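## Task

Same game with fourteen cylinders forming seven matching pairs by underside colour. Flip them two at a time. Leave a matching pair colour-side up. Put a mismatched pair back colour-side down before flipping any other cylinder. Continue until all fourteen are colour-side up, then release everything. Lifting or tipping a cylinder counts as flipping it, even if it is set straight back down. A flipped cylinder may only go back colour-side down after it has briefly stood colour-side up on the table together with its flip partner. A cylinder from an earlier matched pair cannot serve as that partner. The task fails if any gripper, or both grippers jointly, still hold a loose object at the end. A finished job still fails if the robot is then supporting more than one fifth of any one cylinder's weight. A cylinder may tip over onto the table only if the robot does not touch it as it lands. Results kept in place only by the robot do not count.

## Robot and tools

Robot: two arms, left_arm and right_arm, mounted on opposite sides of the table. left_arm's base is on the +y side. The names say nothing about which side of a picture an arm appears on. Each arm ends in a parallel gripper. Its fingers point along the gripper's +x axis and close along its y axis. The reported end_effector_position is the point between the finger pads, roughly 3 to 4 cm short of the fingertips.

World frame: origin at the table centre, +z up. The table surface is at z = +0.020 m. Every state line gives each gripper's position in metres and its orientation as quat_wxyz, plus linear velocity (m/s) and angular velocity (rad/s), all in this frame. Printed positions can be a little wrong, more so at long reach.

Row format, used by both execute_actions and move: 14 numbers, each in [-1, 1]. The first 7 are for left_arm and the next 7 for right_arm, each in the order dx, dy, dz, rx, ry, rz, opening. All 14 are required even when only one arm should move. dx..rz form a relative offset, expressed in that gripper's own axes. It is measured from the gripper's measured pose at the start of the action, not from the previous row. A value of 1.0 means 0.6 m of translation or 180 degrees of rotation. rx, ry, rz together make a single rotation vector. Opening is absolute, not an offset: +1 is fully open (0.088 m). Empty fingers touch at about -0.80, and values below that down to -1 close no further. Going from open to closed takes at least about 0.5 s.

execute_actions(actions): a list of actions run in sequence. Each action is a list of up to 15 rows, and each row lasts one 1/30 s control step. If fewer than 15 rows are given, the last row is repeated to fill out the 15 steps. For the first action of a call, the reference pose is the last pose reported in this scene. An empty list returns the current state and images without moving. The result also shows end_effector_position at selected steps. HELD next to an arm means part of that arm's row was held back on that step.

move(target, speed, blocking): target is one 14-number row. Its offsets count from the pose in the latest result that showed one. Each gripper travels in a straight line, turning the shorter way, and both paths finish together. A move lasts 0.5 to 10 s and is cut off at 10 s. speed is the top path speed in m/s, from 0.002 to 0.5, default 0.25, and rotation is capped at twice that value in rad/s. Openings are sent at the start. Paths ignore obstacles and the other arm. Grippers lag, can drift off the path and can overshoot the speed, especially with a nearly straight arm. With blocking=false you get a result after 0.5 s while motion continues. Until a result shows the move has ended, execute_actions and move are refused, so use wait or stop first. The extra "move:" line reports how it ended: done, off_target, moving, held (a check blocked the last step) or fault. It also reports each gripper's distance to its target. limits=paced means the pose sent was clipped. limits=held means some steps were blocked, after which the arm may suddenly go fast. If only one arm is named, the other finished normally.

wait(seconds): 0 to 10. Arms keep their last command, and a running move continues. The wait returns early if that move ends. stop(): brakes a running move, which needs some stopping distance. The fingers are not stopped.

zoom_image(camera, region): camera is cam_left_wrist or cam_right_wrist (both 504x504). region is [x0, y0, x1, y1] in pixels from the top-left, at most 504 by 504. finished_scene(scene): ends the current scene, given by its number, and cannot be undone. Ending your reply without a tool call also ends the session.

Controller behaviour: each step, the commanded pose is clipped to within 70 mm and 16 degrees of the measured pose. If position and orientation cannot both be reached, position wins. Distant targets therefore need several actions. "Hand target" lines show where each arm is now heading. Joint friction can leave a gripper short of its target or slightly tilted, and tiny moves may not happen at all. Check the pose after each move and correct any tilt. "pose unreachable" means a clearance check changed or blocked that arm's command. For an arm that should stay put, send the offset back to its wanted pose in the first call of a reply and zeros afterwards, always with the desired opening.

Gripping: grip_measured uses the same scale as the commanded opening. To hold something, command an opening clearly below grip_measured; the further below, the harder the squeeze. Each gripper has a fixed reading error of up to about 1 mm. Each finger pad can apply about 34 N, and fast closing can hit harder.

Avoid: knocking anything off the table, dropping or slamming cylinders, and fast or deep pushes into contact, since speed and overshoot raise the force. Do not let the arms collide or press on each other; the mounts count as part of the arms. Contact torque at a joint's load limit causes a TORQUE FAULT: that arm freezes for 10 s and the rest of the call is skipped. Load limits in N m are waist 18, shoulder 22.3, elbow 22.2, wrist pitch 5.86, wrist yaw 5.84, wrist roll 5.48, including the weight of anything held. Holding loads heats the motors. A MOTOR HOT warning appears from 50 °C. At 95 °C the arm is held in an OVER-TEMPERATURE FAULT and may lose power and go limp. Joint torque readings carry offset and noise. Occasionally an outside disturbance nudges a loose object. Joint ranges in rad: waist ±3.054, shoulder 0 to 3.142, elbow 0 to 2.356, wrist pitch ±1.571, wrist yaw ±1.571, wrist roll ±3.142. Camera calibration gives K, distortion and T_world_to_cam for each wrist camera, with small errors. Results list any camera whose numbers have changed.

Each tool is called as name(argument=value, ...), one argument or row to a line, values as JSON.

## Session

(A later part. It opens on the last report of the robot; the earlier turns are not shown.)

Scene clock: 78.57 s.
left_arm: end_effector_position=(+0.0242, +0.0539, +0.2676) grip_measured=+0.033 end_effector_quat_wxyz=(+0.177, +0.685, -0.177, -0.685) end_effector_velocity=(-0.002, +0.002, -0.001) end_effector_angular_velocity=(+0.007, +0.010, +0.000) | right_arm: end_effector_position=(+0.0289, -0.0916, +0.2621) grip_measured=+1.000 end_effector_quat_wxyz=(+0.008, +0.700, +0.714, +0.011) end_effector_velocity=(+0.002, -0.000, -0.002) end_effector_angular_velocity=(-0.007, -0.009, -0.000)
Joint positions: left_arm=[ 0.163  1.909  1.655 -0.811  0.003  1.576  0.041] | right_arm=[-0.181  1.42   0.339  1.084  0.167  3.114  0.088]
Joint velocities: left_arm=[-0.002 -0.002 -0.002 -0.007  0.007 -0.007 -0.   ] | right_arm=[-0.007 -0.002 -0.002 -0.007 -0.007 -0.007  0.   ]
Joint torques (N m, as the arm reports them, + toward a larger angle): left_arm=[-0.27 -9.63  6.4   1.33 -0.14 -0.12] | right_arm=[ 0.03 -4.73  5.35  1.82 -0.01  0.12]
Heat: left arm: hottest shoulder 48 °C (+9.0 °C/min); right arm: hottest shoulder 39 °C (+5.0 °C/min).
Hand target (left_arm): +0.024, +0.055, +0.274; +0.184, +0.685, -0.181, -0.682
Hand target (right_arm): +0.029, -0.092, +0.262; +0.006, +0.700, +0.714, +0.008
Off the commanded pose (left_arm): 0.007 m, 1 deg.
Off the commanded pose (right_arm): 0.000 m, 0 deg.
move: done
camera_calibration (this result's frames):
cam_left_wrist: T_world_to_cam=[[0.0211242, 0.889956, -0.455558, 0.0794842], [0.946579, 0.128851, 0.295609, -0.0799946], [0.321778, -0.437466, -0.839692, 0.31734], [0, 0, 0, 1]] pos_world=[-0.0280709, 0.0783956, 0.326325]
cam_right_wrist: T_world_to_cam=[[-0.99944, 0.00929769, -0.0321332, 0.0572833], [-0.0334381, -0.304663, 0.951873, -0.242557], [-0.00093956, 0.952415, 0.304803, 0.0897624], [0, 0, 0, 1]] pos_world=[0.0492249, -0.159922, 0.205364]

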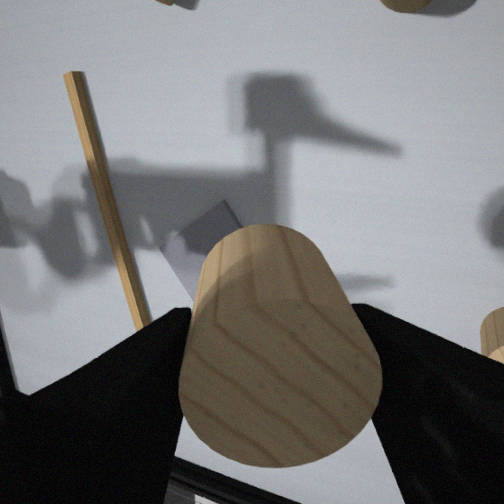

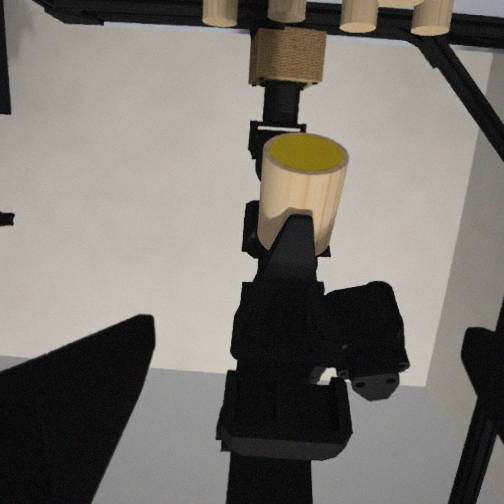

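move(
  target=[0,0,0,0,0,0,-0.4, 0.201,-0.002,0.054,0.008,0,0,1],
  speed=0.15,
)

move(
  target=[0,0,0,0,0,0,-0.4, 0,0,0,0,0,0,-0.4],
)

move(
  target=[0,0,0,0,0,0,0.6, 0,0,0,0,0,0,-0.4],
)

move(
  target=[-0.115,0,0,0,0,0,0.6, 0,0,0,0,0,0,-0.4],
)

move(
  target=[0,0,0,0,0,0,0.6, 0,0,0,-0.99,0,0,-0.4],
  speed=0.5,
)

move(
  target=[0,0,0,0,0,0,0.6, -0.03,0,-0.245,-0.012,0.158,0,-0.4],
  speed=0.2,
)

move(
  target=[0,0,0,0,0,0,0.6, 0.024,0,-0.048,0,0.008,0,-0.4],
  speed=0.05,
)

Scene clock: 84.37 s.
left_arm: end_effector_position=(+0.0240, +0.0539, +0.2677) grip_measured=+0.033 end_effector_quat_wxyz=(+0.177, +0.685, -0.177, -0.685) end_effector_velocity=(+0.002, +0.002, -0.001) end_effector_angular_velocity=(+0.007, -0.010, -0.000) | right_arm: end_effector_position=(+0.0259, +0.0259, +0.2336) grip_measured=+1.000 end_effector_quat_wxyz=(-0.001, +0.700, +0.714, +0.007) end_effector_velocity=(-0.000, +0.001, -0.004) end_effector_angular_velocity=(-0.012, -0.009, +0.005)
Joint positions: left_arm=[ 0.163  1.909  1.655 -0.811  0.003  1.575  0.041] | right_arm=[-0.238  1.941  0.765  1.187  0.112  3.132  0.088]
Joint velocities: left_arm=[ 0.002 -0.002 -0.002 -0.007 -0.007  0.007 -0.   ] | right_arm=[-0.002  0.007  0.002 -0.007 -0.007 -0.007  0.   ]
Joint torques (N m, as the arm reports them, + toward a larger angle): left_arm=[-0.04 -7.98  6.8   1.    0.05  0.  ] | right_arm=[-0.09 -6.96  6.29  1.57 -0.12  0.16]
Heat: left arm: hottest shoulder 49 °C (+9.1 °C/min); right arm: hottest shoulder 39 °C (+5.0 °C/min).
Hand target (left_arm): +0.024, +0.054, +0.268; +0.177, +0.685, -0.177, -0.685
Hand target (right_arm): +0.026, +0.029, +0.230; -0.001, +0.700, +0.714, +0.002
Off the commanded pose (left_arm): 0.000 m, 0 deg.
Off the commanded pose (right_arm): 0.005 m, 1 deg.
move: done
camera_calibration (this result's frames):
cam_left_wrist: T_world_to_cam=[[0.0210712, 0.889785, -0.455892, 0.0796011], [0.946517, 0.129093, 0.295703, -0.079942], [0.321965, -0.437741, -0.839477, 0.317403], [0, 0, 0, 1]] pos_world=[-0.0282034, 0.0784322, 0.326381]
cam_right_wrist: T_world_to_cam=[[-0.999869, 0.0100722, -0.0127012, 0.0477139], [-0.0152031, -0.310808, 0.950351, -0.179667], [0.00562451, 0.95042, 0.31092, -0.0149794], [0, 0, 0, 1]] pos_world=[0.0450604, -0.0420857, 0.17601]

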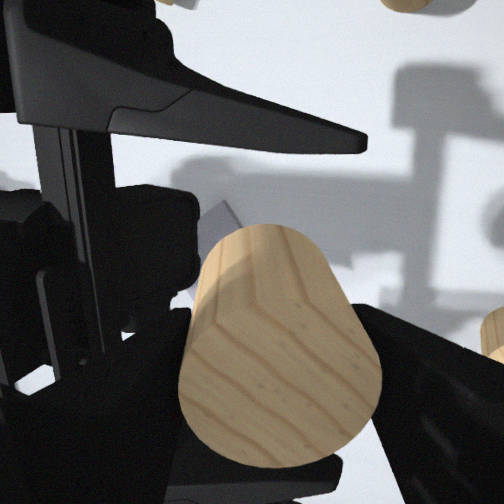

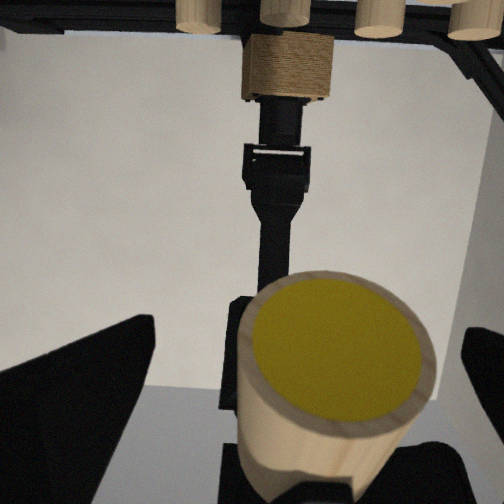

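Scene clock: 84.87 s.
left_arm: end_effector_position=(+0.0246, +0.0540, +0.2676) grip_measured=+0.033 end_effector_quat_wxyz=(+0.177, +0.685, -0.177, -0.684) end_effector_velocity=(+0.002, -0.001, -0.001) end_effector_angular_velocity=(-0.002, -0.003, +0.012) | right_arm: end_effector_position=(+0.0253, +0.0258, +0.2336) grip_measured=+0.017 end_effector_quat_wxyz=(-0.001, +0.699, +0.715, +0.006) end_effector_velocity=(+0.000, -0.000, -0.001) end_effector_angular_velocity=(-0.007, -0.023, +0.005)
Joint positions: left_arm=[ 0.163  1.909  1.655 -0.811  0.001  1.576  0.041] | right_arm=[-0.237  1.941  0.765  1.187  0.11   3.134  0.04 ]
Joint velocities: left_arm=[ 0.002  0.002 -0.002  0.007 -0.007 -0.007 -0.   ] | right_arm=[-0.002 -0.002 -0.002 -0.007 -0.007 -0.022 -0.   ]
Joint torques (N m, as the arm reports them, + toward a larger angle): left_arm=[-0.17 -8.08  6.84  1.04  0.08 -0.07] | right_arm=[ 0.01 -8.4   4.89  1.83  0.07 -0.06]
Heat: left arm: hottest shoulder 49 °C (+9.1 °C/min); right arm: hottest shoulder 39 °C (+5.1 °C/min).
Hand target (left_arm): +0.024, +0.054, +0.268; +0.177, +0.685, -0.177, -0.685
Hand target (right_arm): +0.026, +0.026, +0.234; -0.001, +0.700, +0.714, +0.007
Off the commanded pose (left_arm): 0.001 m, 0 deg.
Off the commanded pose (right_arm): 0.001 m, 0 deg.
move: done
camera_calibration (this result's frames):
cam_left_wrist: T_world_to_cam=[[0.0214977, 0.889969, -0.455513, 0.0793824], [0.946016, 0.129276, 0.297223, -0.0808429], [0.323407, -0.437313, -0.839146, 0.317085], [0, 0, 0, 1]] pos_world=[-0.0277754, 0.0784685, 0.326269]
cam_right_wrist: T_world_to_cam=[[-0.999906, 0.00738987, -0.0115776, 0.0468687], [-0.0133012, -0.310826, 0.950374, -0.179743], [0.00342453, 0.950438, 0.310895, -0.0148755], [0, 0, 0, 1]] pos_world=[0.0445244, -0.0420768, 0.17599]

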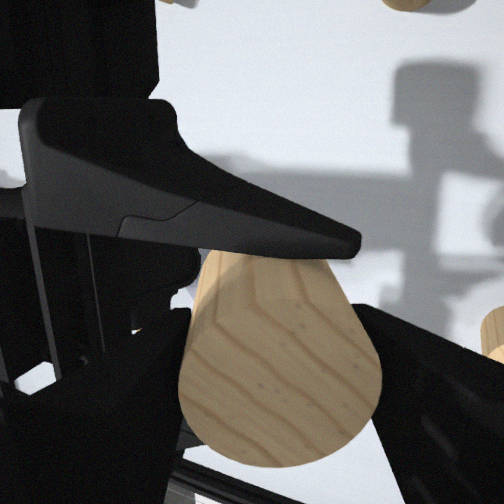

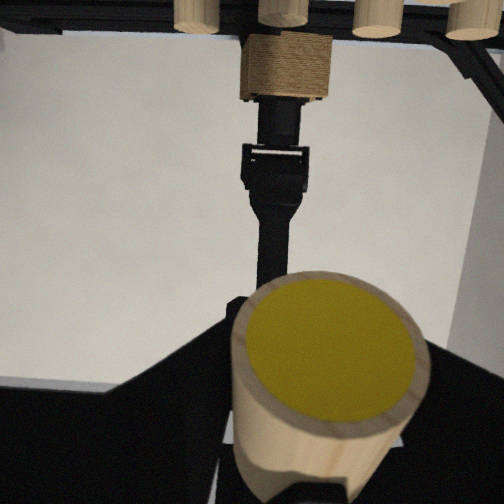

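Scene clock: 85.53 s.
left_arm: end_effector_position=(+0.0246, +0.0539, +0.2677) grip_measured=+0.598 end_effector_quat_wxyz=(+0.177, +0.685, -0.177, -0.684) end_effector_velocity=(-0.000, +0.002, -0.001) end_effector_angular_velocity=(+0.007, +0.004, +0.020) | right_arm: end_effector_position=(+0.0253, +0.0258, +0.2336) grip_measured=+0.017 end_effector_quat_wxyz=(-0.001, +0.699, +0.715, +0.006) end_effector_velocity=(+0.002, -0.000, -0.005) end_effector_angular_velocity=(-0.022, +0.005, -0.010)
Joint positions: left_arm=[ 0.163  1.909  1.655 -0.811  0.001  1.576  0.068] | right_arm=[-0.237  1.941  0.765  1.187  0.11   3.134  0.04 ]
Joint velocities: left_arm=[-0.002 -0.002 -0.002 -0.007 -0.007 -0.022  0.001] | right_arm=[-0.002 -0.002 -0.002 -0.022  0.007  0.007 -0.   ]
Joint torques (N m, as the arm reports them, + toward a larger angle): left_arm=[-0.04 -8.03  6.76  1.01  0.07 -0.03] | right_arm=[ 0.05 -8.42  4.87  1.85  0.   -0.01]
Heat: left arm: hottest shoulder 49 °C (+9.0 °C/min); right arm: hottest shoulder 39 °C (+5.0 °C/min).
Hand target (left_arm): +0.025, +0.054, +0.268; +0.177, +0.685, -0.177, -0.684
Hand target (right_arm): +0.025, +0.026, +0.234; -0.001, +0.699, +0.715, +0.006
Off the commanded pose (left_arm): 0.000 m, 0 deg.
Off the commanded pose (right_arm): 0.000 m, 0 deg.
move: done
camera_calibration (this result's frames):
cam_left_wrist: T_world_to_cam=[[0.0214989, 0.889795, -0.455853, 0.0795658], [0.946015, 0.12939, 0.297176, -0.0808394], [0.323409, -0.437633, -0.838978, 0.317059], [0, 0, 0, 1]] pos_world=[-0.0277751, 0.0784181, 0.3263]
cam_right_wrist: T_world_to_cam=[[-0.999906, 0.00738987, -0.0115776, 0.0468687], [-0.0133012, -0.310826, 0.950374, -0.179743], [0.00342453, 0.950438, 0.310895, -0.0148755], [0, 0, 0, 1]] pos_world=[0.0445244, -0.0420768, 0.17599]

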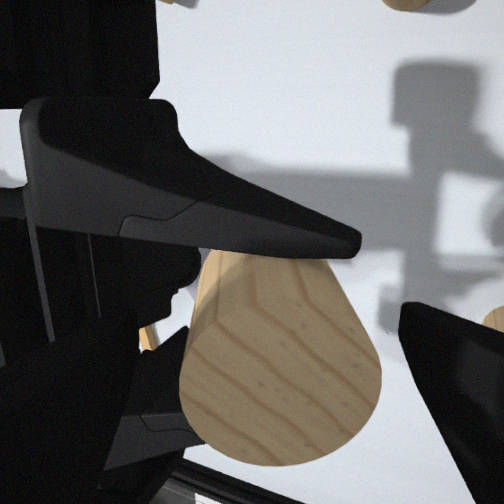

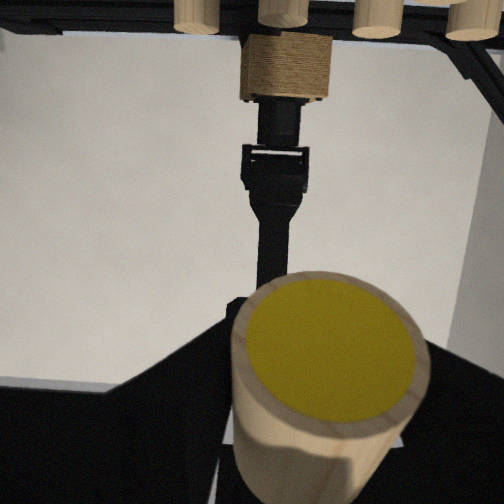

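Scene clock: 86.40 s.
left_arm: end_effector_position=(+0.0243, +0.0871, +0.3224) grip_measured=+0.600 end_effector_quat_wxyz=(+0.173, +0.686, -0.173, -0.685) end_effector_velocity=(+0.002, -0.001, +0.003) end_effector_angular_velocity=(-0.002, -0.003, +0.012) | right_arm: end_effector_position=(+0.0253, +0.0258, +0.2336) grip_measured=+0.017 end_effector_quat_wxyz=(-0.001, +0.699, +0.715, +0.006) end_effector_velocity=(-0.002, -0.001, -0.001) end_effector_angular_velocity=(-0.006, -0.038, +0.019)
Joint positions: left_arm=[ 0.163  1.803  1.741 -1.015  0.001  1.576  0.068] | right_arm=[-0.237  1.941  0.765  1.187  0.11   3.134  0.04 ]
Joint velocities: left_arm=[ 0.002  0.002  0.012 -0.007 -0.007 -0.007  0.   ] | right_arm=[-0.002 -0.002 -0.002 -0.007 -0.022 -0.037 -0.   ]
Joint torques (N m, as the arm reports them, + toward a larger angle): left_arm=[-0.13 -7.85  7.77  0.79  0.04 -0.04] | right_arm=[ 0.08 -8.41  4.88  1.84  0.01 -0.02]
Heat: left arm: hottest shoulder 49 °C (+9.1 °C/min); right arm: hottest shoulder 39 °C (+5.0 °C/min).
Hand target (left_arm): +0.024, +0.087, +0.328; +0.177, +0.685, -0.177, -0.684
Hand target (right_arm): +0.025, +0.026, +0.234; -0.001, +0.699, +0.715, +0.006
Off the commanded pose (left_arm): 0.006 m, 1 deg.
Off the commanded pose (right_arm): 0.000 m, 0 deg.
move: done
camera_calibration (this result's frames):
cam_left_wrist: T_world_to_cam=[[0.0214635, 0.895294, -0.444959, 0.0710591], [0.946038, 0.125753, 0.298659, -0.101361], [0.323343, -0.427359, -0.844283, 0.378392], [0, 0, 0, 1]] pos_world=[-0.0279839, 0.110837, 0.381361]
cam_right_wrist: T_world_to_cam=[[-0.999906, 0.00738987, -0.0115776, 0.0468687], [-0.0133012, -0.310826, 0.950374, -0.179743], [0.00342453, 0.950438, 0.310895, -0.0148755], [0, 0, 0, 1]] pos_world=[0.0445244, -0.0420768, 0.17599]

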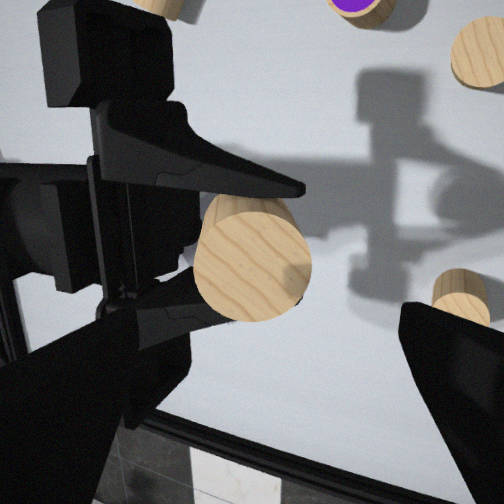

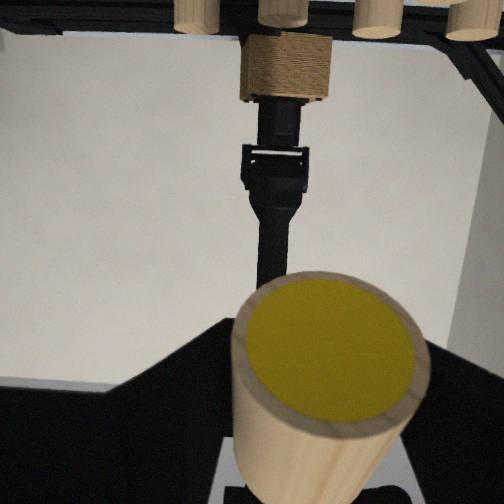

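Scene clock: 90.10 s.
left_arm: end_effector_position=(+0.0243, +0.0871, +0.3222) grip_measured=+0.600 end_effector_quat_wxyz=(+0.173, +0.686, -0.172, -0.685) end_effector_velocity=(+0.002, +0.005, -0.002) end_effector_angular_velocity=(+0.022, -0.016, +0.014) | right_arm: end_effector_position=(+0.0253, +0.0258, +0.2336) grip_measured=+0.016 end_effector_quat_wxyz=(+0.699, +0.015, +0.008, +0.715) end_effector_velocity=(+0.000, -0.000, -0.001) end_effector_angular_velocity=(-0.007, -0.008, +0.005)
Joint positions: left_arm=[ 0.163  1.803  1.741 -1.015  0.001  1.576  0.068] | right_arm=[-0.237  1.941  0.765  1.187  0.11   0.031  0.04 ]
Joint velocities: left_arm=[-0.002 -0.002 -0.002 -0.022 -0.022 -0.007 -0.   ] | right_arm=[-0.002 -0.002 -0.002 -0.007 -0.007 -0.007  0.   ]
Joint torques (N m, as the arm reports them, + toward a larger angle): left_arm=[-0.04 -7.2   6.65  1.01  0.04 -0.03] | right_arm=[ 0.08 -8.43  4.88  1.84  0.   -0.18]
Heat: left arm: hottest shoulder 49 °C (+8.1 °C/min); right arm: hottest shoulder 40 °C (+6.1 °C/min).
Hand target (left_arm): +0.024, +0.087, +0.322; +0.173, +0.686, -0.172, -0.685
Hand target (right_arm): +0.025, +0.026, +0.234; +0.699, +0.012, +0.005, +0.715
Off the commanded pose (left_arm): 0.000 m, 0 deg.
Off the commanded pose (right_arm): 0.000 m, 0 deg.
move: done
camera_calibration (this result's frames):
cam_left_wrist: T_world_to_cam=[[0.0214613, 0.895633, -0.444276, 0.0706936], [0.94604, 0.125525, 0.29875, -0.101316], [0.323339, -0.426715, -0.84461, 0.378289], [0, 0, 0, 1]] pos_world=[-0.0279838, 0.110824, 0.381183]
cam_right_wrist: T_world_to_cam=[[0.998352, 0.0507324, -0.0268387, -0.00123094], [-0.0109601, -0.290496, -0.956814, 0.26521], [-0.056338, 0.955531, -0.289461, 0.126753], [0, 0, 0, 1]] pos_world=[0.0112767, -0.044012, 0.290414]

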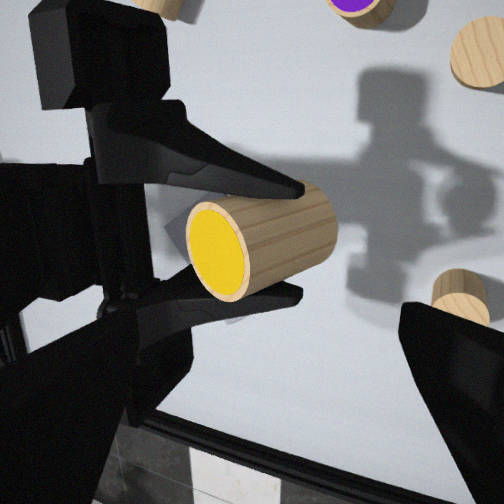

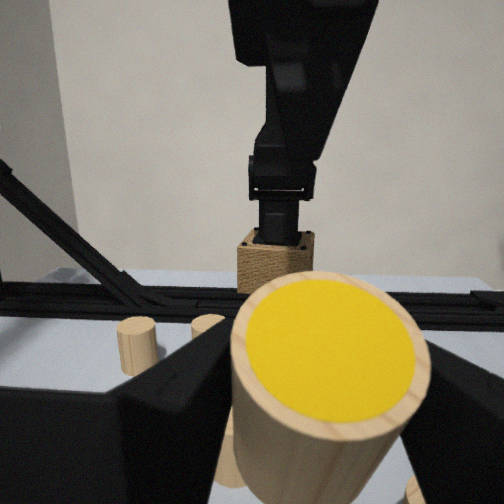

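Scene clock: 91.73 s.
left_arm: end_effector_position=(+0.0243, +0.0871, +0.3222) grip_measured=+0.600 end_effector_quat_wxyz=(+0.173, +0.686, -0.172, -0.685) end_effector_velocity=(+0.000, +0.002, -0.003) end_effector_angular_velocity=(+0.012, -0.003, +0.007) | right_arm: end_effector_position=(+0.0242, +0.0072, +0.0896) grip_measured=+0.016 end_effector_quat_wxyz=(+0.679, -0.174, +0.162, +0.694) end_effector_velocity=(-0.000, +0.003, +0.003) end_effector_angular_velocity=(-0.004, +0.003, +0.016)
Joint positions: left_arm=[ 0.163  1.803  1.741 -1.015  0.001  1.576  0.068] | right_arm=[-0.23   2.111  0.777  0.85   0.106  0.042  0.04 ]
Joint velocities: left_arm=[-0.002  0.002 -0.002 -0.007 -0.007 -0.007 -0.   ] | right_arm=[-0.007 -0.007  0.012 -0.022 -0.022 -0.007 -0.   ]
Joint torques (N m, as the arm reports them, + toward a larger angle): left_arm=[-0.04 -7.27  6.74  1.01  0.04 -0.02] | right_arm=[ 0.26 -7.4   5.15  1.63 -0.1   0.16]
Heat: left arm: hottest shoulder 48 °C (+7.0 °C/min); right arm: hottest shoulder 40 °C (+6.0 °C/min).
Hand target (left_arm): +0.024, +0.087, +0.322; +0.173, +0.686, -0.172, -0.685
Hand target (right_arm): +0.022, +0.009, +0.086; +0.677, -0.174, +0.166, +0.695
Off the commanded pose (left_arm): 0.000 m, 0 deg.
Off the commanded pose (right_arm): 0.005 m, 1 deg.
move: done
camera_calibration (this result's frames):
cam_left_wrist: T_world_to_cam=[[0.0214613, 0.895633, -0.444276, 0.0706936], [0.94604, 0.125525, 0.29875, -0.101316], [0.323339, -0.426715, -0.84461, 0.378289], [0, 0, 0, 1]] pos_world=[-0.0279838, 0.110824, 0.381183]
cam_right_wrist: T_world_to_cam=[[0.998631, 0.0522373, 0.00268646, -0.00566336], [0.038864, -0.706638, -0.706508, 0.101375], [-0.0350077, 0.705645, -0.7077, 0.141509], [0, 0, 0, 1]] pos_world=[0.00666967, -0.0279239, 0.171784]

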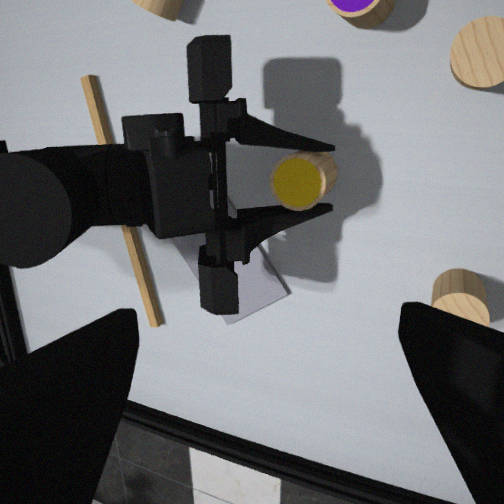

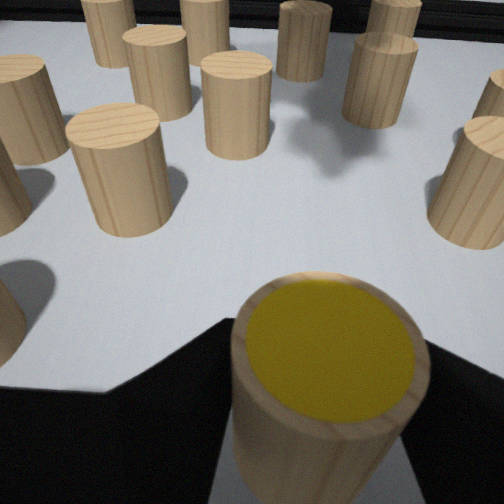

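Scene clock: 92.60 s.
left_arm: end_effector_position=(+0.0243, +0.0871, +0.3222) grip_measured=+0.600 end_effector_quat_wxyz=(+0.173, +0.686, -0.172, -0.685) end_effector_velocity=(+0.002, +0.003, -0.002) end_effector_angular_velocity=(+0.012, -0.016, +0.014) | right_arm: end_effector_position=(+0.0239, +0.0089, +0.0713) grip_measured=+0.016 end_effector_quat_wxyz=(+0.680, -0.172, +0.160, +0.695) end_effector_velocity=(-0.000, +0.002, +0.002) end_effector_angular_velocity=(+0.016, +0.012, +0.001)
Joint positions: left_arm=[ 0.163  1.803  1.741 -1.015  0.001  1.576  0.068] | right_arm=[-0.23   2.191  0.784  0.93   0.106  0.042  0.04 ]
Joint velocities: left_arm=[-0.002 -0.002 -0.007 -0.007 -0.022 -0.007  0.   ] | right_arm=[-0.002  0.007  0.002  0.022 -0.007  0.007 -0.   ]
Joint torques (N m, as the arm reports them, + toward a larger angle): left_arm=[ 0.02 -7.28  6.93  1.01  0.02 -0.02] | right_arm=[-0.12 -6.08  4.24  1.27 -0.04  0.04]
Heat: left arm: hottest shoulder 48 °C (+7.0 °C/min); right arm: hottest shoulder 40 °C (+5.0 °C/min).
Hand target (left_arm): +0.024, +0.087, +0.322; +0.173, +0.686, -0.172, -0.685
Hand target (right_arm): +0.025, +0.006, +0.058; +0.677, -0.183, +0.171, +0.692
Off the commanded pose (left_arm): 0.000 m, 0 deg.
Off the commanded pose (right_arm): 0.014 m, 2 deg.
move: off_target (right_arm)
camera_calibration (this result's frames):
cam_left_wrist: T_world_to_cam=[[0.0214613, 0.895633, -0.444276, 0.0706936], [0.94604, 0.125525, 0.29875, -0.101316], [0.323339, -0.426715, -0.84461, 0.378289], [0, 0, 0, 1]] pos_world=[-0.0279838, 0.110824, 0.381183]
cam_right_wrist: T_world_to_cam=[[0.998633, 0.0522218, 0.00213158, -0.0054352], [0.0382321, -0.702085, -0.711066, 0.0898856], [-0.0356366, 0.710176, -0.703122, 0.127052], [0, 0, 0, 1]] pos_world=[0.00651896, -0.0268381, 0.153259]

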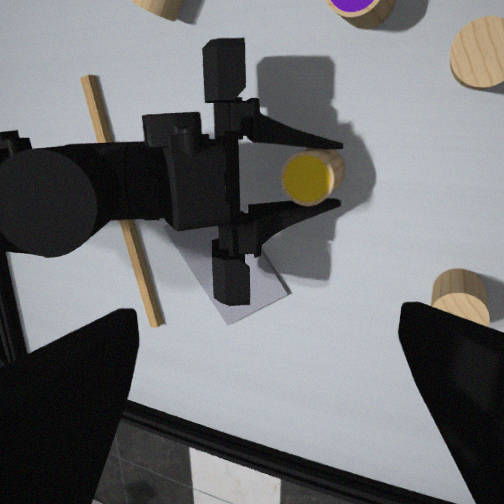

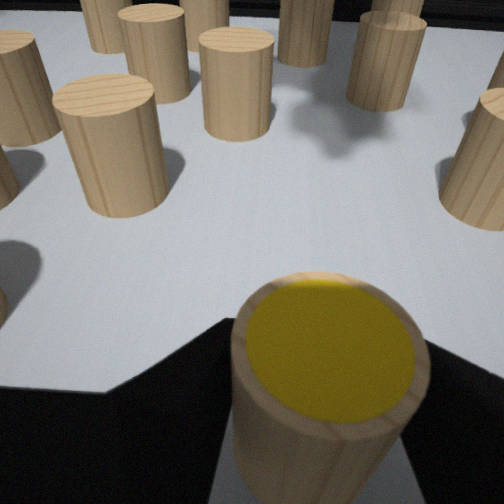

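move(
  target=[0,0,0,0,0,0,0.6, 0,0,0,0,0,0,0.5],
)

wait(
  seconds=2,
)

move(
  target=[0,0,0,0,0,0,0.6, 0,0,0,0,0,0,-0.4],
)

move(
  target=[0,0,0,0,0,0,0.6, -0.102,0,0.26,0.004,-0.152,0,-0.4],
)

move(
  target=[0,0,0,0,0,0,0.6, 0,0,0,0.99,0,0,-0.4],
  speed=0.5,
)

move(
  target=[0,0,0,0,0,0,0.6, 0,0,0,0.01,0,0,-0.4],
)

Scene clock: 97.27 s.
left_arm: end_effector_position=(+0.0243, +0.0871, +0.3222) grip_measured=+0.600 end_effector_quat_wxyz=(+0.173, +0.686, -0.172, -0.685) end_effector_velocity=(+0.000, +0.002, -0.001) end_effector_angular_velocity=(+0.007, -0.010, -0.005) | right_arm: end_effector_position=(+0.0240, +0.0091, +0.0709) grip_measured=+0.499 end_effector_quat_wxyz=(+0.680, -0.172, +0.160, +0.695) end_effector_velocity=(-0.002, -0.001, -0.001) end_effector_angular_velocity=(-0.009, +0.002, +0.020)
Joint positions: left_arm=[ 0.163  1.803  1.741 -1.015  0.001  1.576  0.068] | right_arm=[-0.231  2.193  0.785  0.931  0.105  0.042  0.063]
Joint velocities: left_arm=[-0.002 -0.002 -0.002 -0.007 -0.007  0.007  0.   ] | right_arm=[-0.002 -0.002 -0.002 -0.007 -0.022 -0.007  0.   ]
Joint torques (N m, as the arm reports them, + toward a larger angle): left_arm=[-0.01 -7.22  6.86  0.99  0.03 -0.01] | right_arm=[ 0.07 -9.16  3.54  1.67  0.07 -0.01]
Heat: left arm: hottest shoulder 48 °C (+6.1 °C/min); right arm: hottest shoulder 39 °C (+4.0 °C/min).
Hand target (left_arm): +0.024, +0.087, +0.322; +0.173, +0.686, -0.172, -0.685
Hand target (right_arm): +0.024, +0.009, +0.071; +0.680, -0.172, +0.160, +0.695
Off the commanded pose (left_arm): 0.000 m, 0 deg.
Off the commanded pose (right_arm): 0.000 m, 0 deg.
move: done
camera_calibration (this result's frames):
cam_left_wrist: T_world_to_cam=[[0.0214613, 0.895633, -0.444276, 0.0706936], [0.94604, 0.125525, 0.29875, -0.101316], [0.323339, -0.426715, -0.84461, 0.378289], [0, 0, 0, 1]] pos_world=[-0.0279838, 0.110824, 0.381183]
cam_right_wrist: T_world_to_cam=[[0.998618, 0.0525177, 0.00178242, -0.00545503], [0.0381932, -0.702108, -0.711046, 0.0897891], [-0.036091, 0.710132, -0.703143, 0.12663], [0, 0, 0, 1]] pos_world=[0.00658836, -0.0265957, 0.152893]

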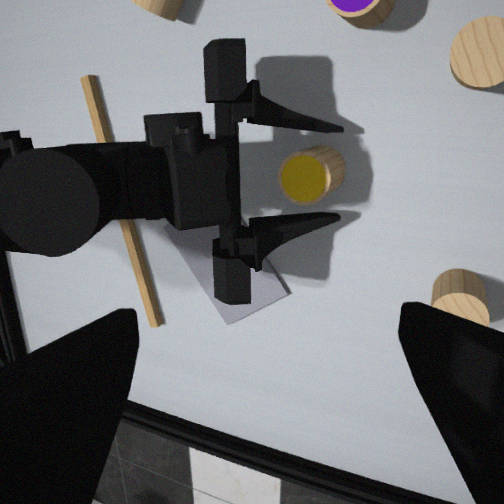

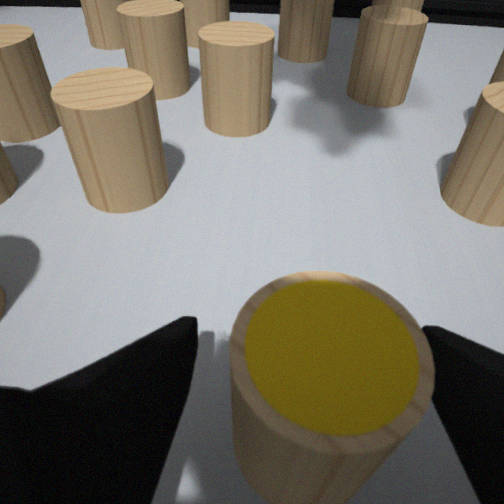

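Scene clock: 99.27 s.
left_arm: end_effector_position=(+0.0243, +0.0872, +0.3221) grip_measured=+0.600 end_effector_quat_wxyz=(+0.173, +0.686, -0.172, -0.685) end_effector_velocity=(+0.000, +0.002, -0.001) end_effector_angular_velocity=(+0.007, -0.010, -0.005) | right_arm: end_effector_position=(+0.0240, +0.0091, +0.0709) grip_measured=+0.500 end_effector_quat_wxyz=(+0.680, -0.172, +0.160, +0.695) end_effector_velocity=(+0.000, -0.003, -0.006) end_effector_angular_velocity=(-0.027, -0.020, +0.014)
Joint positions: left_arm=[ 0.163  1.803  1.74  -1.015  0.001  1.576  0.068] | right_arm=[-0.231  2.193  0.785  0.931  0.105  0.042  0.063]
Joint velocities: left_arm=[-0.002 -0.002 -0.002 -0.007 -0.007  0.007 -0.   ] | right_arm=[-0.002  0.002 -0.002 -0.022 -0.007 -0.022 -0.   ]
Joint torques (N m, as the arm reports them, + toward a larger angle): left_arm=[-0.1  -7.17  6.72  1.04  0.04 -0.02] | right_arm=[ 0.11 -9.09  3.51  1.72  0.06 -0.01]
Heat: left arm: hottest shoulder 48 °C (+5.1 °C/min); right arm: hottest shoulder 40 °C (+5.1 °C/min).
Hand target (left_arm): +0.024, +0.087, +0.322; +0.173, +0.686, -0.172, -0.685
Hand target (right_arm): +0.024, +0.009, +0.071; +0.680, -0.172, +0.160, +0.695
Off the commanded pose (left_arm): 0.000 m, 0 deg.
Off the commanded pose (right_arm): 0.000 m, 0 deg.
wait: 2.00 s; at rest by 0.17 s
camera_calibration (this result's frames):
cam_left_wrist: T_world_to_cam=[[0.0214602, 0.895802, -0.443934, 0.0704588], [0.946041, 0.125411, 0.298796, -0.101287], [0.323336, -0.426392, -0.844774, 0.378225], [0, 0, 0, 1]] pos_world=[-0.027984, 0.110858, 0.381058]
cam_right_wrist: T_world_to_cam=[[0.998618, 0.0525177, 0.00178242, -0.00545503], [0.0381932, -0.702108, -0.711046, 0.0897891], [-0.036091, 0.710132, -0.703143, 0.12663], [0, 0, 0, 1]] pos_world=[0.00658836, -0.0265957, 0.152893]

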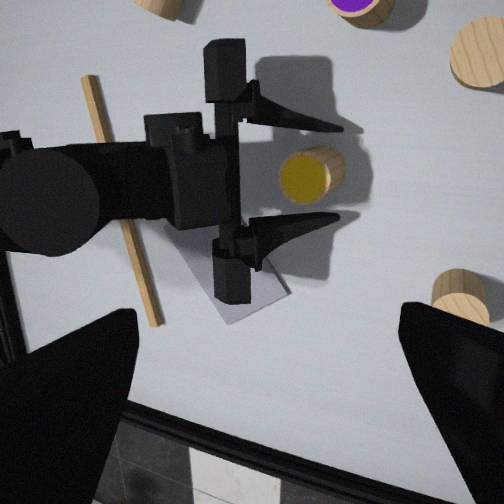

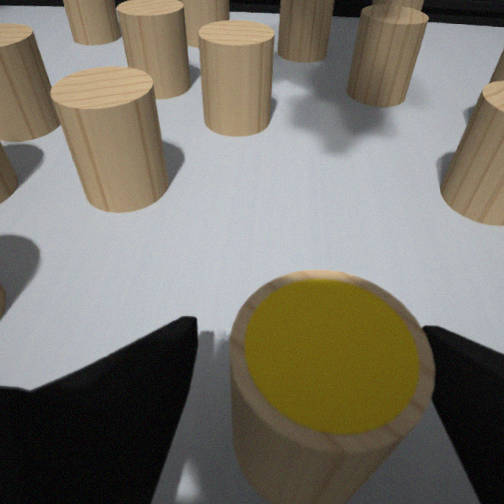

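Scene clock: 99.77 s.
left_arm: end_effector_position=(+0.0243, +0.0872, +0.3221) grip_measured=+0.600 end_effector_quat_wxyz=(+0.173, +0.686, -0.172, -0.685) end_effector_velocity=(+0.000, +0.004, -0.004) end_effector_angular_velocity=(+0.027, -0.003, +0.007) | right_arm: end_effector_position=(+0.0241, +0.0092, +0.0711) grip_measured=+0.015 end_effector_quat_wxyz=(+0.680, -0.171, +0.160, +0.694) end_effector_velocity=(-0.000, +0.001, +0.003) end_effector_angular_velocity=(+0.002, +0.010, +0.001)
Joint positions: left_arm=[ 0.163  1.803  1.74  -1.015  0.001  1.576  0.068] | right_arm=[-0.231  2.193  0.785  0.932  0.107  0.042  0.04 ]
Joint velocities: left_arm=[-0.002  0.002 -0.002 -0.022 -0.007 -0.007 -0.   ] | right_arm=[-0.002 -0.007  0.002 -0.007 -0.007  0.007 -0.   ]
Joint torques (N m, as the arm reports them, + toward a larger angle): left_arm=[-0.04 -7.18  6.71  1.    0.08 -0.01] | right_arm=[ 0.03 -8.9   3.62  1.67  0.01  0.  ]
Heat: left arm: hottest shoulder 48 °C (+5.0 °C/min); right arm: hottest shoulder 40 °C (+5.0 °C/min).
Hand target (left_arm): +0.024, +0.087, +0.322; +0.173, +0.686, -0.172, -0.685
Hand target (right_arm): +0.024, +0.009, +0.071; +0.680, -0.172, +0.160, +0.695
Off the commanded pose (left_arm): 0.000 m, 0 deg.
Off the commanded pose (right_arm): 0.000 m, 0 deg.
move: done
camera_calibration (this result's frames):
cam_left_wrist: T_world_to_cam=[[0.0214602, 0.895802, -0.443934, 0.0704588], [0.946041, 0.125411, 0.298796, -0.101287], [0.323336, -0.426392, -0.844774, 0.378225], [0, 0, 0, 1]] pos_world=[-0.027984, 0.110858, 0.381058]
cam_right_wrist: T_world_to_cam=[[0.998671, 0.0514998, 0.00220783, -0.00563985], [0.0377381, -0.701288, -0.711878, 0.0900935], [-0.0351133, 0.711015, -0.7023, 0.126619], [0, 0, 0, 1]] pos_world=[0.00667842, -0.0265563, 0.153073]

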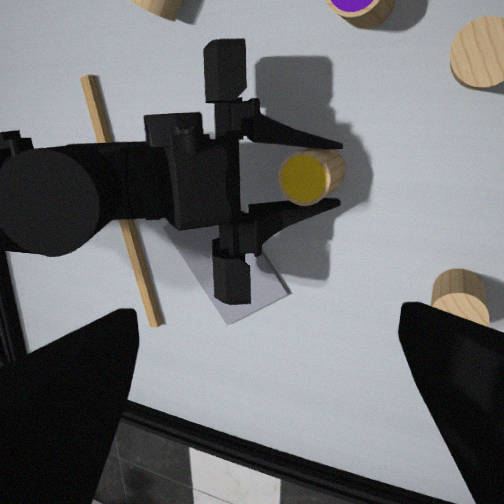

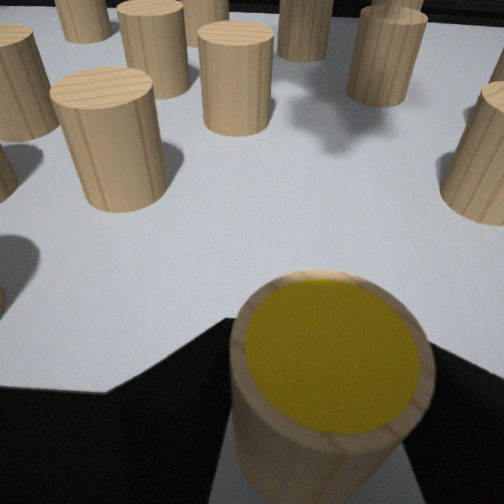

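Scene clock: 101.13 s.
left_arm: end_effector_position=(+0.0243, +0.0871, +0.3219) grip_measured=+0.600 end_effector_quat_wxyz=(+0.172, +0.686, -0.172, -0.685) end_effector_velocity=(-0.002, +0.004, -0.000) end_effector_angular_velocity=(+0.017, +0.010, +0.001) | right_arm: end_effector_position=(+0.0218, +0.0241, +0.2271) grip_measured=+0.015 end_effector_quat_wxyz=(+0.698, -0.006, +0.010, +0.716) end_effector_velocity=(+0.002, -0.000, -0.001) end_effector_angular_velocity=(-0.007, -0.008, +0.000)
Joint positions: left_arm=[ 0.163  1.804  1.74  -1.015  0.001  1.576  0.068] | right_arm=[-0.227  1.935  0.76   1.151  0.117  0.009  0.04 ]
Joint velocities: left_arm=[-0.002 -0.002  0.002 -0.022  0.007 -0.007 -0.   ] | right_arm=[-0.007 -0.002 -0.002 -0.007 -0.007 -0.007  0.   ]
Joint torques (N m, as the arm reports them, + toward a larger angle): left_arm=[-0.05 -7.28  6.75  1.    0.05 -0.02] | right_arm=[ 0.29 -9.58  6.28  2.06  0.11 -0.23]
Heat: left arm: hottest shoulder 48 °C (+5.0 °C/min); right arm: hottest shoulder 40 °C (+5.0 °C/min).
Hand target (left_arm): +0.024, +0.087, +0.322; +0.172, +0.686, -0.172, -0.685
Hand target (right_arm): +0.021, +0.026, +0.238; +0.698, +0.003, -0.000, +0.716
Off the commanded pose (left_arm): 0.000 m, 0 deg.
Off the commanded pose (right_arm): 0.011 m, 2 deg.
move: off_target (right_arm)
camera_calibration (this result's frames):
cam_left_wrist: T_world_to_cam=[[0.0214591, 0.895972, -0.443593, 0.0703015], [0.946041, 0.125297, 0.298841, -0.10124], [0.323334, -0.42607, -0.844937, 0.378099], [0, 0, 0, 1]] pos_world=[-0.0279836, 0.110794, 0.38091]
cam_right_wrist: T_world_to_cam=[[0.998569, 0.0534425, -0.00185521, -0.00351478], [0.0154559, -0.321657, -0.94673, 0.256364], [-0.0511923, 0.945347, -0.322023, 0.133816], [0, 0, 0, 1]] pos_world=[0.0063978, -0.0438539, 0.285793]

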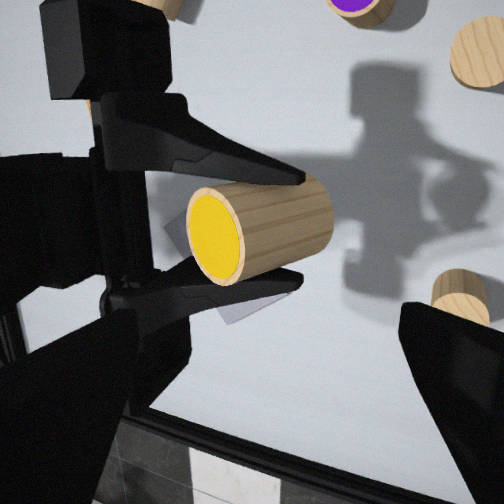

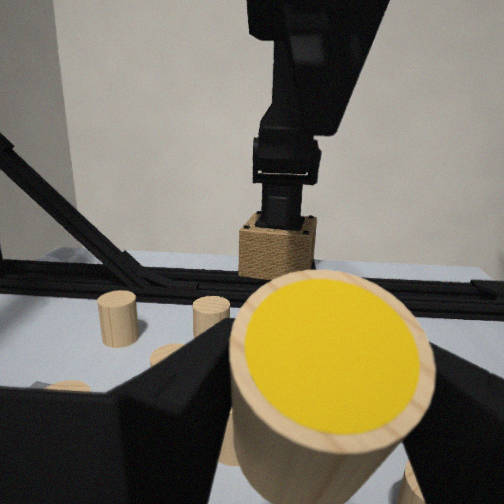

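Scene clock: 104.83 s.
left_arm: end_effector_position=(+0.0243, +0.0871, +0.3219) grip_measured=+0.600 end_effector_quat_wxyz=(+0.172, +0.686, -0.172, -0.685) end_effector_velocity=(+0.002, -0.001, +0.001) end_effector_angular_velocity=(-0.007, -0.017, -0.013) | right_arm: end_effector_position=(+0.0218, +0.0241, +0.2272) grip_measured=+0.015 end_effector_quat_wxyz=(+0.020, +0.698, +0.716, +0.004) end_effector_velocity=(+0.000, -0.001, -0.001) end_effector_angular_velocity=(-0.007, +0.006, +0.005)
Joint positions: left_arm=[ 0.163  1.804  1.74  -1.015  0.001  1.576  0.068] | right_arm=[-0.227  1.935  0.76   1.152  0.117  3.111  0.04 ]
Joint velocities: left_arm=[ 0.002 -0.002 -0.002  0.007 -0.007  0.022 -0.   ] | right_arm=[-0.002 -0.002 -0.002 -0.007 -0.007  0.007 -0.   ]
Joint torques (N m, as the arm reports them, + toward a larger angle): left_arm=[-0.07 -7.16  6.74  1.01  0.03 -0.01] | right_arm=[ 0.06 -8.42  4.95  1.84  0.    0.17]
Heat: left arm: hottest shoulder 47 °C (+3.0 °C/min); right arm: hottest shoulder 40 °C (+5.0 °C/min).
Hand target (left_arm): +0.024, +0.087, +0.322; +0.172, +0.686, -0.172, -0.685
Hand target (right_arm): +0.022, +0.024, +0.227; +0.017, +0.698, +0.716, +0.001
Off the commanded pose (left_arm): 0.000 m, 0 deg.
Off the commanded pose (right_arm): 0.000 m, 0 deg.
move: done
camera_calibration (this result's frames):
cam_left_wrist: T_world_to_cam=[[0.0214591, 0.895972, -0.443593, 0.0703015], [0.946041, 0.125297, 0.298841, -0.10124], [0.323334, -0.42607, -0.844937, 0.378099], [0, 0, 0, 1]] pos_world=[-0.0279836, 0.110794, 0.38091]
cam_right_wrist: T_world_to_cam=[[-0.999238, 0.00415572, -0.0388159, 0.049619], [-0.0384263, -0.279991, 0.959233, -0.176436], [-0.00688176, 0.959994, 0.279937, -0.00424725], [0, 0, 0, 1]] pos_world=[0.0427722, -0.0455293, 0.172358]

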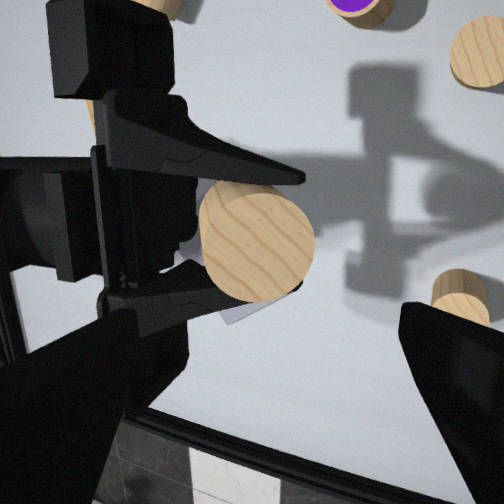

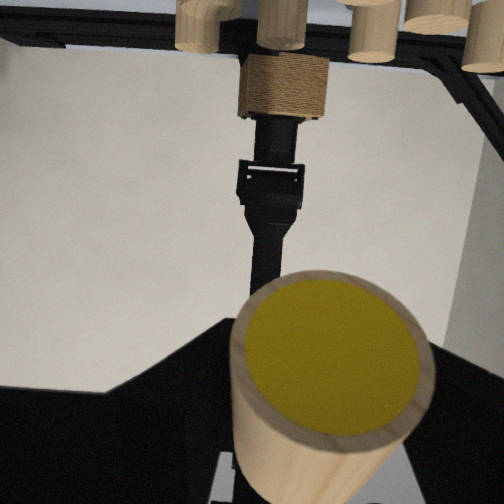

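Scene clock: 105.53 s.
left_arm: end_effector_position=(+0.0243, +0.0871, +0.3219) grip_measured=+0.600 end_effector_quat_wxyz=(+0.172, +0.686, -0.172, -0.685) end_effector_velocity=(+0.000, +0.002, +0.005) end_effector_angular_velocity=(-0.007, -0.003, +0.007) | right_arm: end_effector_position=(+0.0218, +0.0241, +0.2272) grip_measured=+0.015 end_effector_quat_wxyz=(+0.011, +0.698, +0.716, -0.005) end_effector_velocity=(+0.005, -0.000, -0.001) end_effector_angular_velocity=(-0.007, +0.006, -0.015)
Joint positions: left_arm=[ 0.163  1.804  1.74  -1.015  0.001  1.576  0.068] | right_arm=[-0.227  1.935  0.76   1.152  0.117  3.135  0.04 ]
Joint velocities: left_arm=[-0.002 -0.012  0.002 -0.007 -0.007 -0.007 -0.   ] | right_arm=[-0.007 -0.002 -0.002 -0.007  0.007  0.007 -0.   ]
Joint torques (N m, as the arm reports them, + toward a larger angle): left_arm=[-0.05 -7.17  6.72  1.    0.06 -0.02] | right_arm=[ 0.03 -8.34  4.88  1.85  0.01  0.2 ]
Heat: left arm: hottest shoulder 47 °C (+3.0 °C/min); right arm: hottest shoulder 40 °C (+5.1 °C/min).
Hand target (left_arm): +0.024, +0.087, +0.322; +0.172, +0.686, -0.172, -0.685
Hand target (right_arm): +0.022, +0.024, +0.227; +0.009, +0.698, +0.716, -0.007
Off the commanded pose (left_arm): 0.000 m, 0 deg.
Off the commanded pose (right_arm): 0.000 m, 0 deg.
move: done
camera_calibration (this result's frames):
cam_left_wrist: T_world_to_cam=[[0.0214591, 0.895972, -0.443593, 0.0703015], [0.946041, 0.125297, 0.298841, -0.10124], [0.323334, -0.42607, -0.844937, 0.378099], [0, 0, 0, 1]] pos_world=[-0.0279836, 0.110794, 0.38091]
cam_right_wrist: T_world_to_cam=[[-0.999885, 0.00468531, -0.0144267, 0.0440789], [-0.0151612, -0.279412, 0.960052, -0.177144], [0.000467154, 0.96016, 0.279451, -0.00430132], [0, 0, 0, 1]] pos_world=[0.0413902, -0.0455727, 0.171905]

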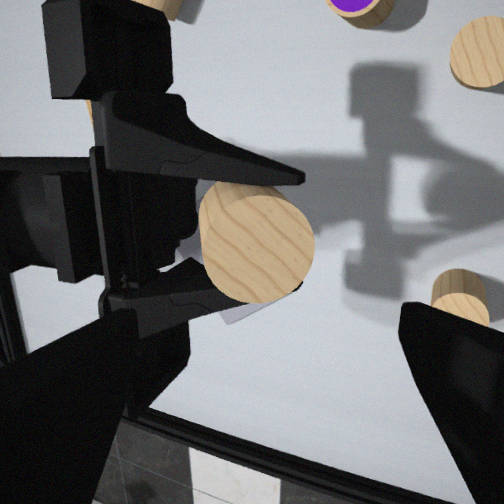

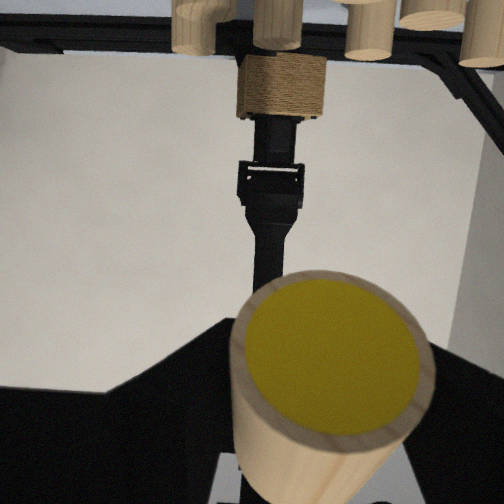

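move(
  target=[0.124,-0.004,0.008,0,0,0.01,0.6, 0,0,0,0,0,0,-0.4],
  speed=0.1,
)

Scene clock: 108.30 s.
left_arm: end_effector_position=(+0.0205, +0.0544, +0.2599) grip_measured=+0.600 end_effector_quat_wxyz=(+0.185, +0.681, -0.187, -0.683) end_effector_velocity=(+0.002, +0.002, -0.001) end_effector_angular_velocity=(+0.007, -0.008, +0.028) | right_arm: end_effector_position=(+0.0218, +0.0241, +0.2272) grip_measured=+0.015 end_effector_quat_wxyz=(+0.011, +0.698, +0.716, -0.005) end_effector_velocity=(+0.000, -0.001, -0.001) end_effector_angular_velocity=(-0.006, -0.037, +0.006)
Joint positions: left_arm=[ 0.155  1.889  1.586 -0.735  0.001  1.57   0.068] | right_arm=[-0.227  1.935  0.76   1.152  0.117  3.136  0.04 ]
Joint velocities: left_arm=[-0.002 -0.002 -0.002 -0.007 -0.022 -0.022 -0.   ] | right_arm=[-0.002 -0.002 -0.002 -0.007 -0.007 -0.037 -0.   ]
Joint torques (N m, as the arm reports them, + toward a larger angle): left_arm=[-0.21 -7.16  6.24  1.26 -0.12 -0.12] | right_arm=[ 0.06 -8.37  4.9   1.84  0.01 -0.04]
Heat: left arm: hottest shoulder 47 °C (+3.0 °C/min); right arm: hottest shoulder 41 °C (+5.1 °C/min).
Hand target (left_arm): +0.020, +0.054, +0.255; +0.183, +0.683, -0.183, -0.683
Hand target (right_arm): +0.022, +0.024, +0.227; +0.011, +0.698, +0.716, -0.005
Off the commanded pose (left_arm): 0.005 m, 1 deg.
Off the commanded pose (right_arm): 0.000 m, 0 deg.
move: done
camera_calibration (this result's frames):
cam_left_wrist: T_world_to_cam=[[0.0231779, 0.877413, -0.479176, 0.0824223], [0.947347, 0.133841, 0.290897, -0.0733617], [0.31937, -0.460688, -0.828112, 0.310567], [0, 0, 0, 1]] pos_world=[-0.0315971, 0.0805748, 0.318019]
cam_right_wrist: T_world_to_cam=[[-0.999896, 0.0047021, -0.0136643, 0.0439055], [-0.0144339, -0.279394, 0.960068, -0.177164], [0.000696605, 0.960165, 0.279433, -0.00430235], [0, 0, 0, 1]] pos_world=[0.0413468, -0.045574, 0.171891]

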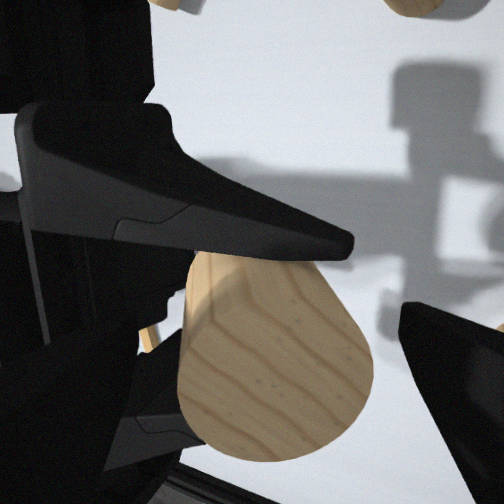

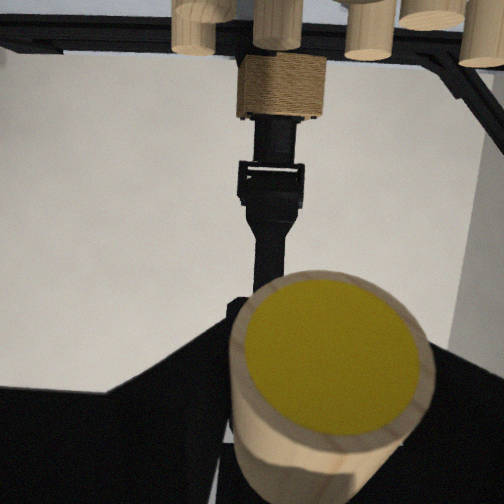

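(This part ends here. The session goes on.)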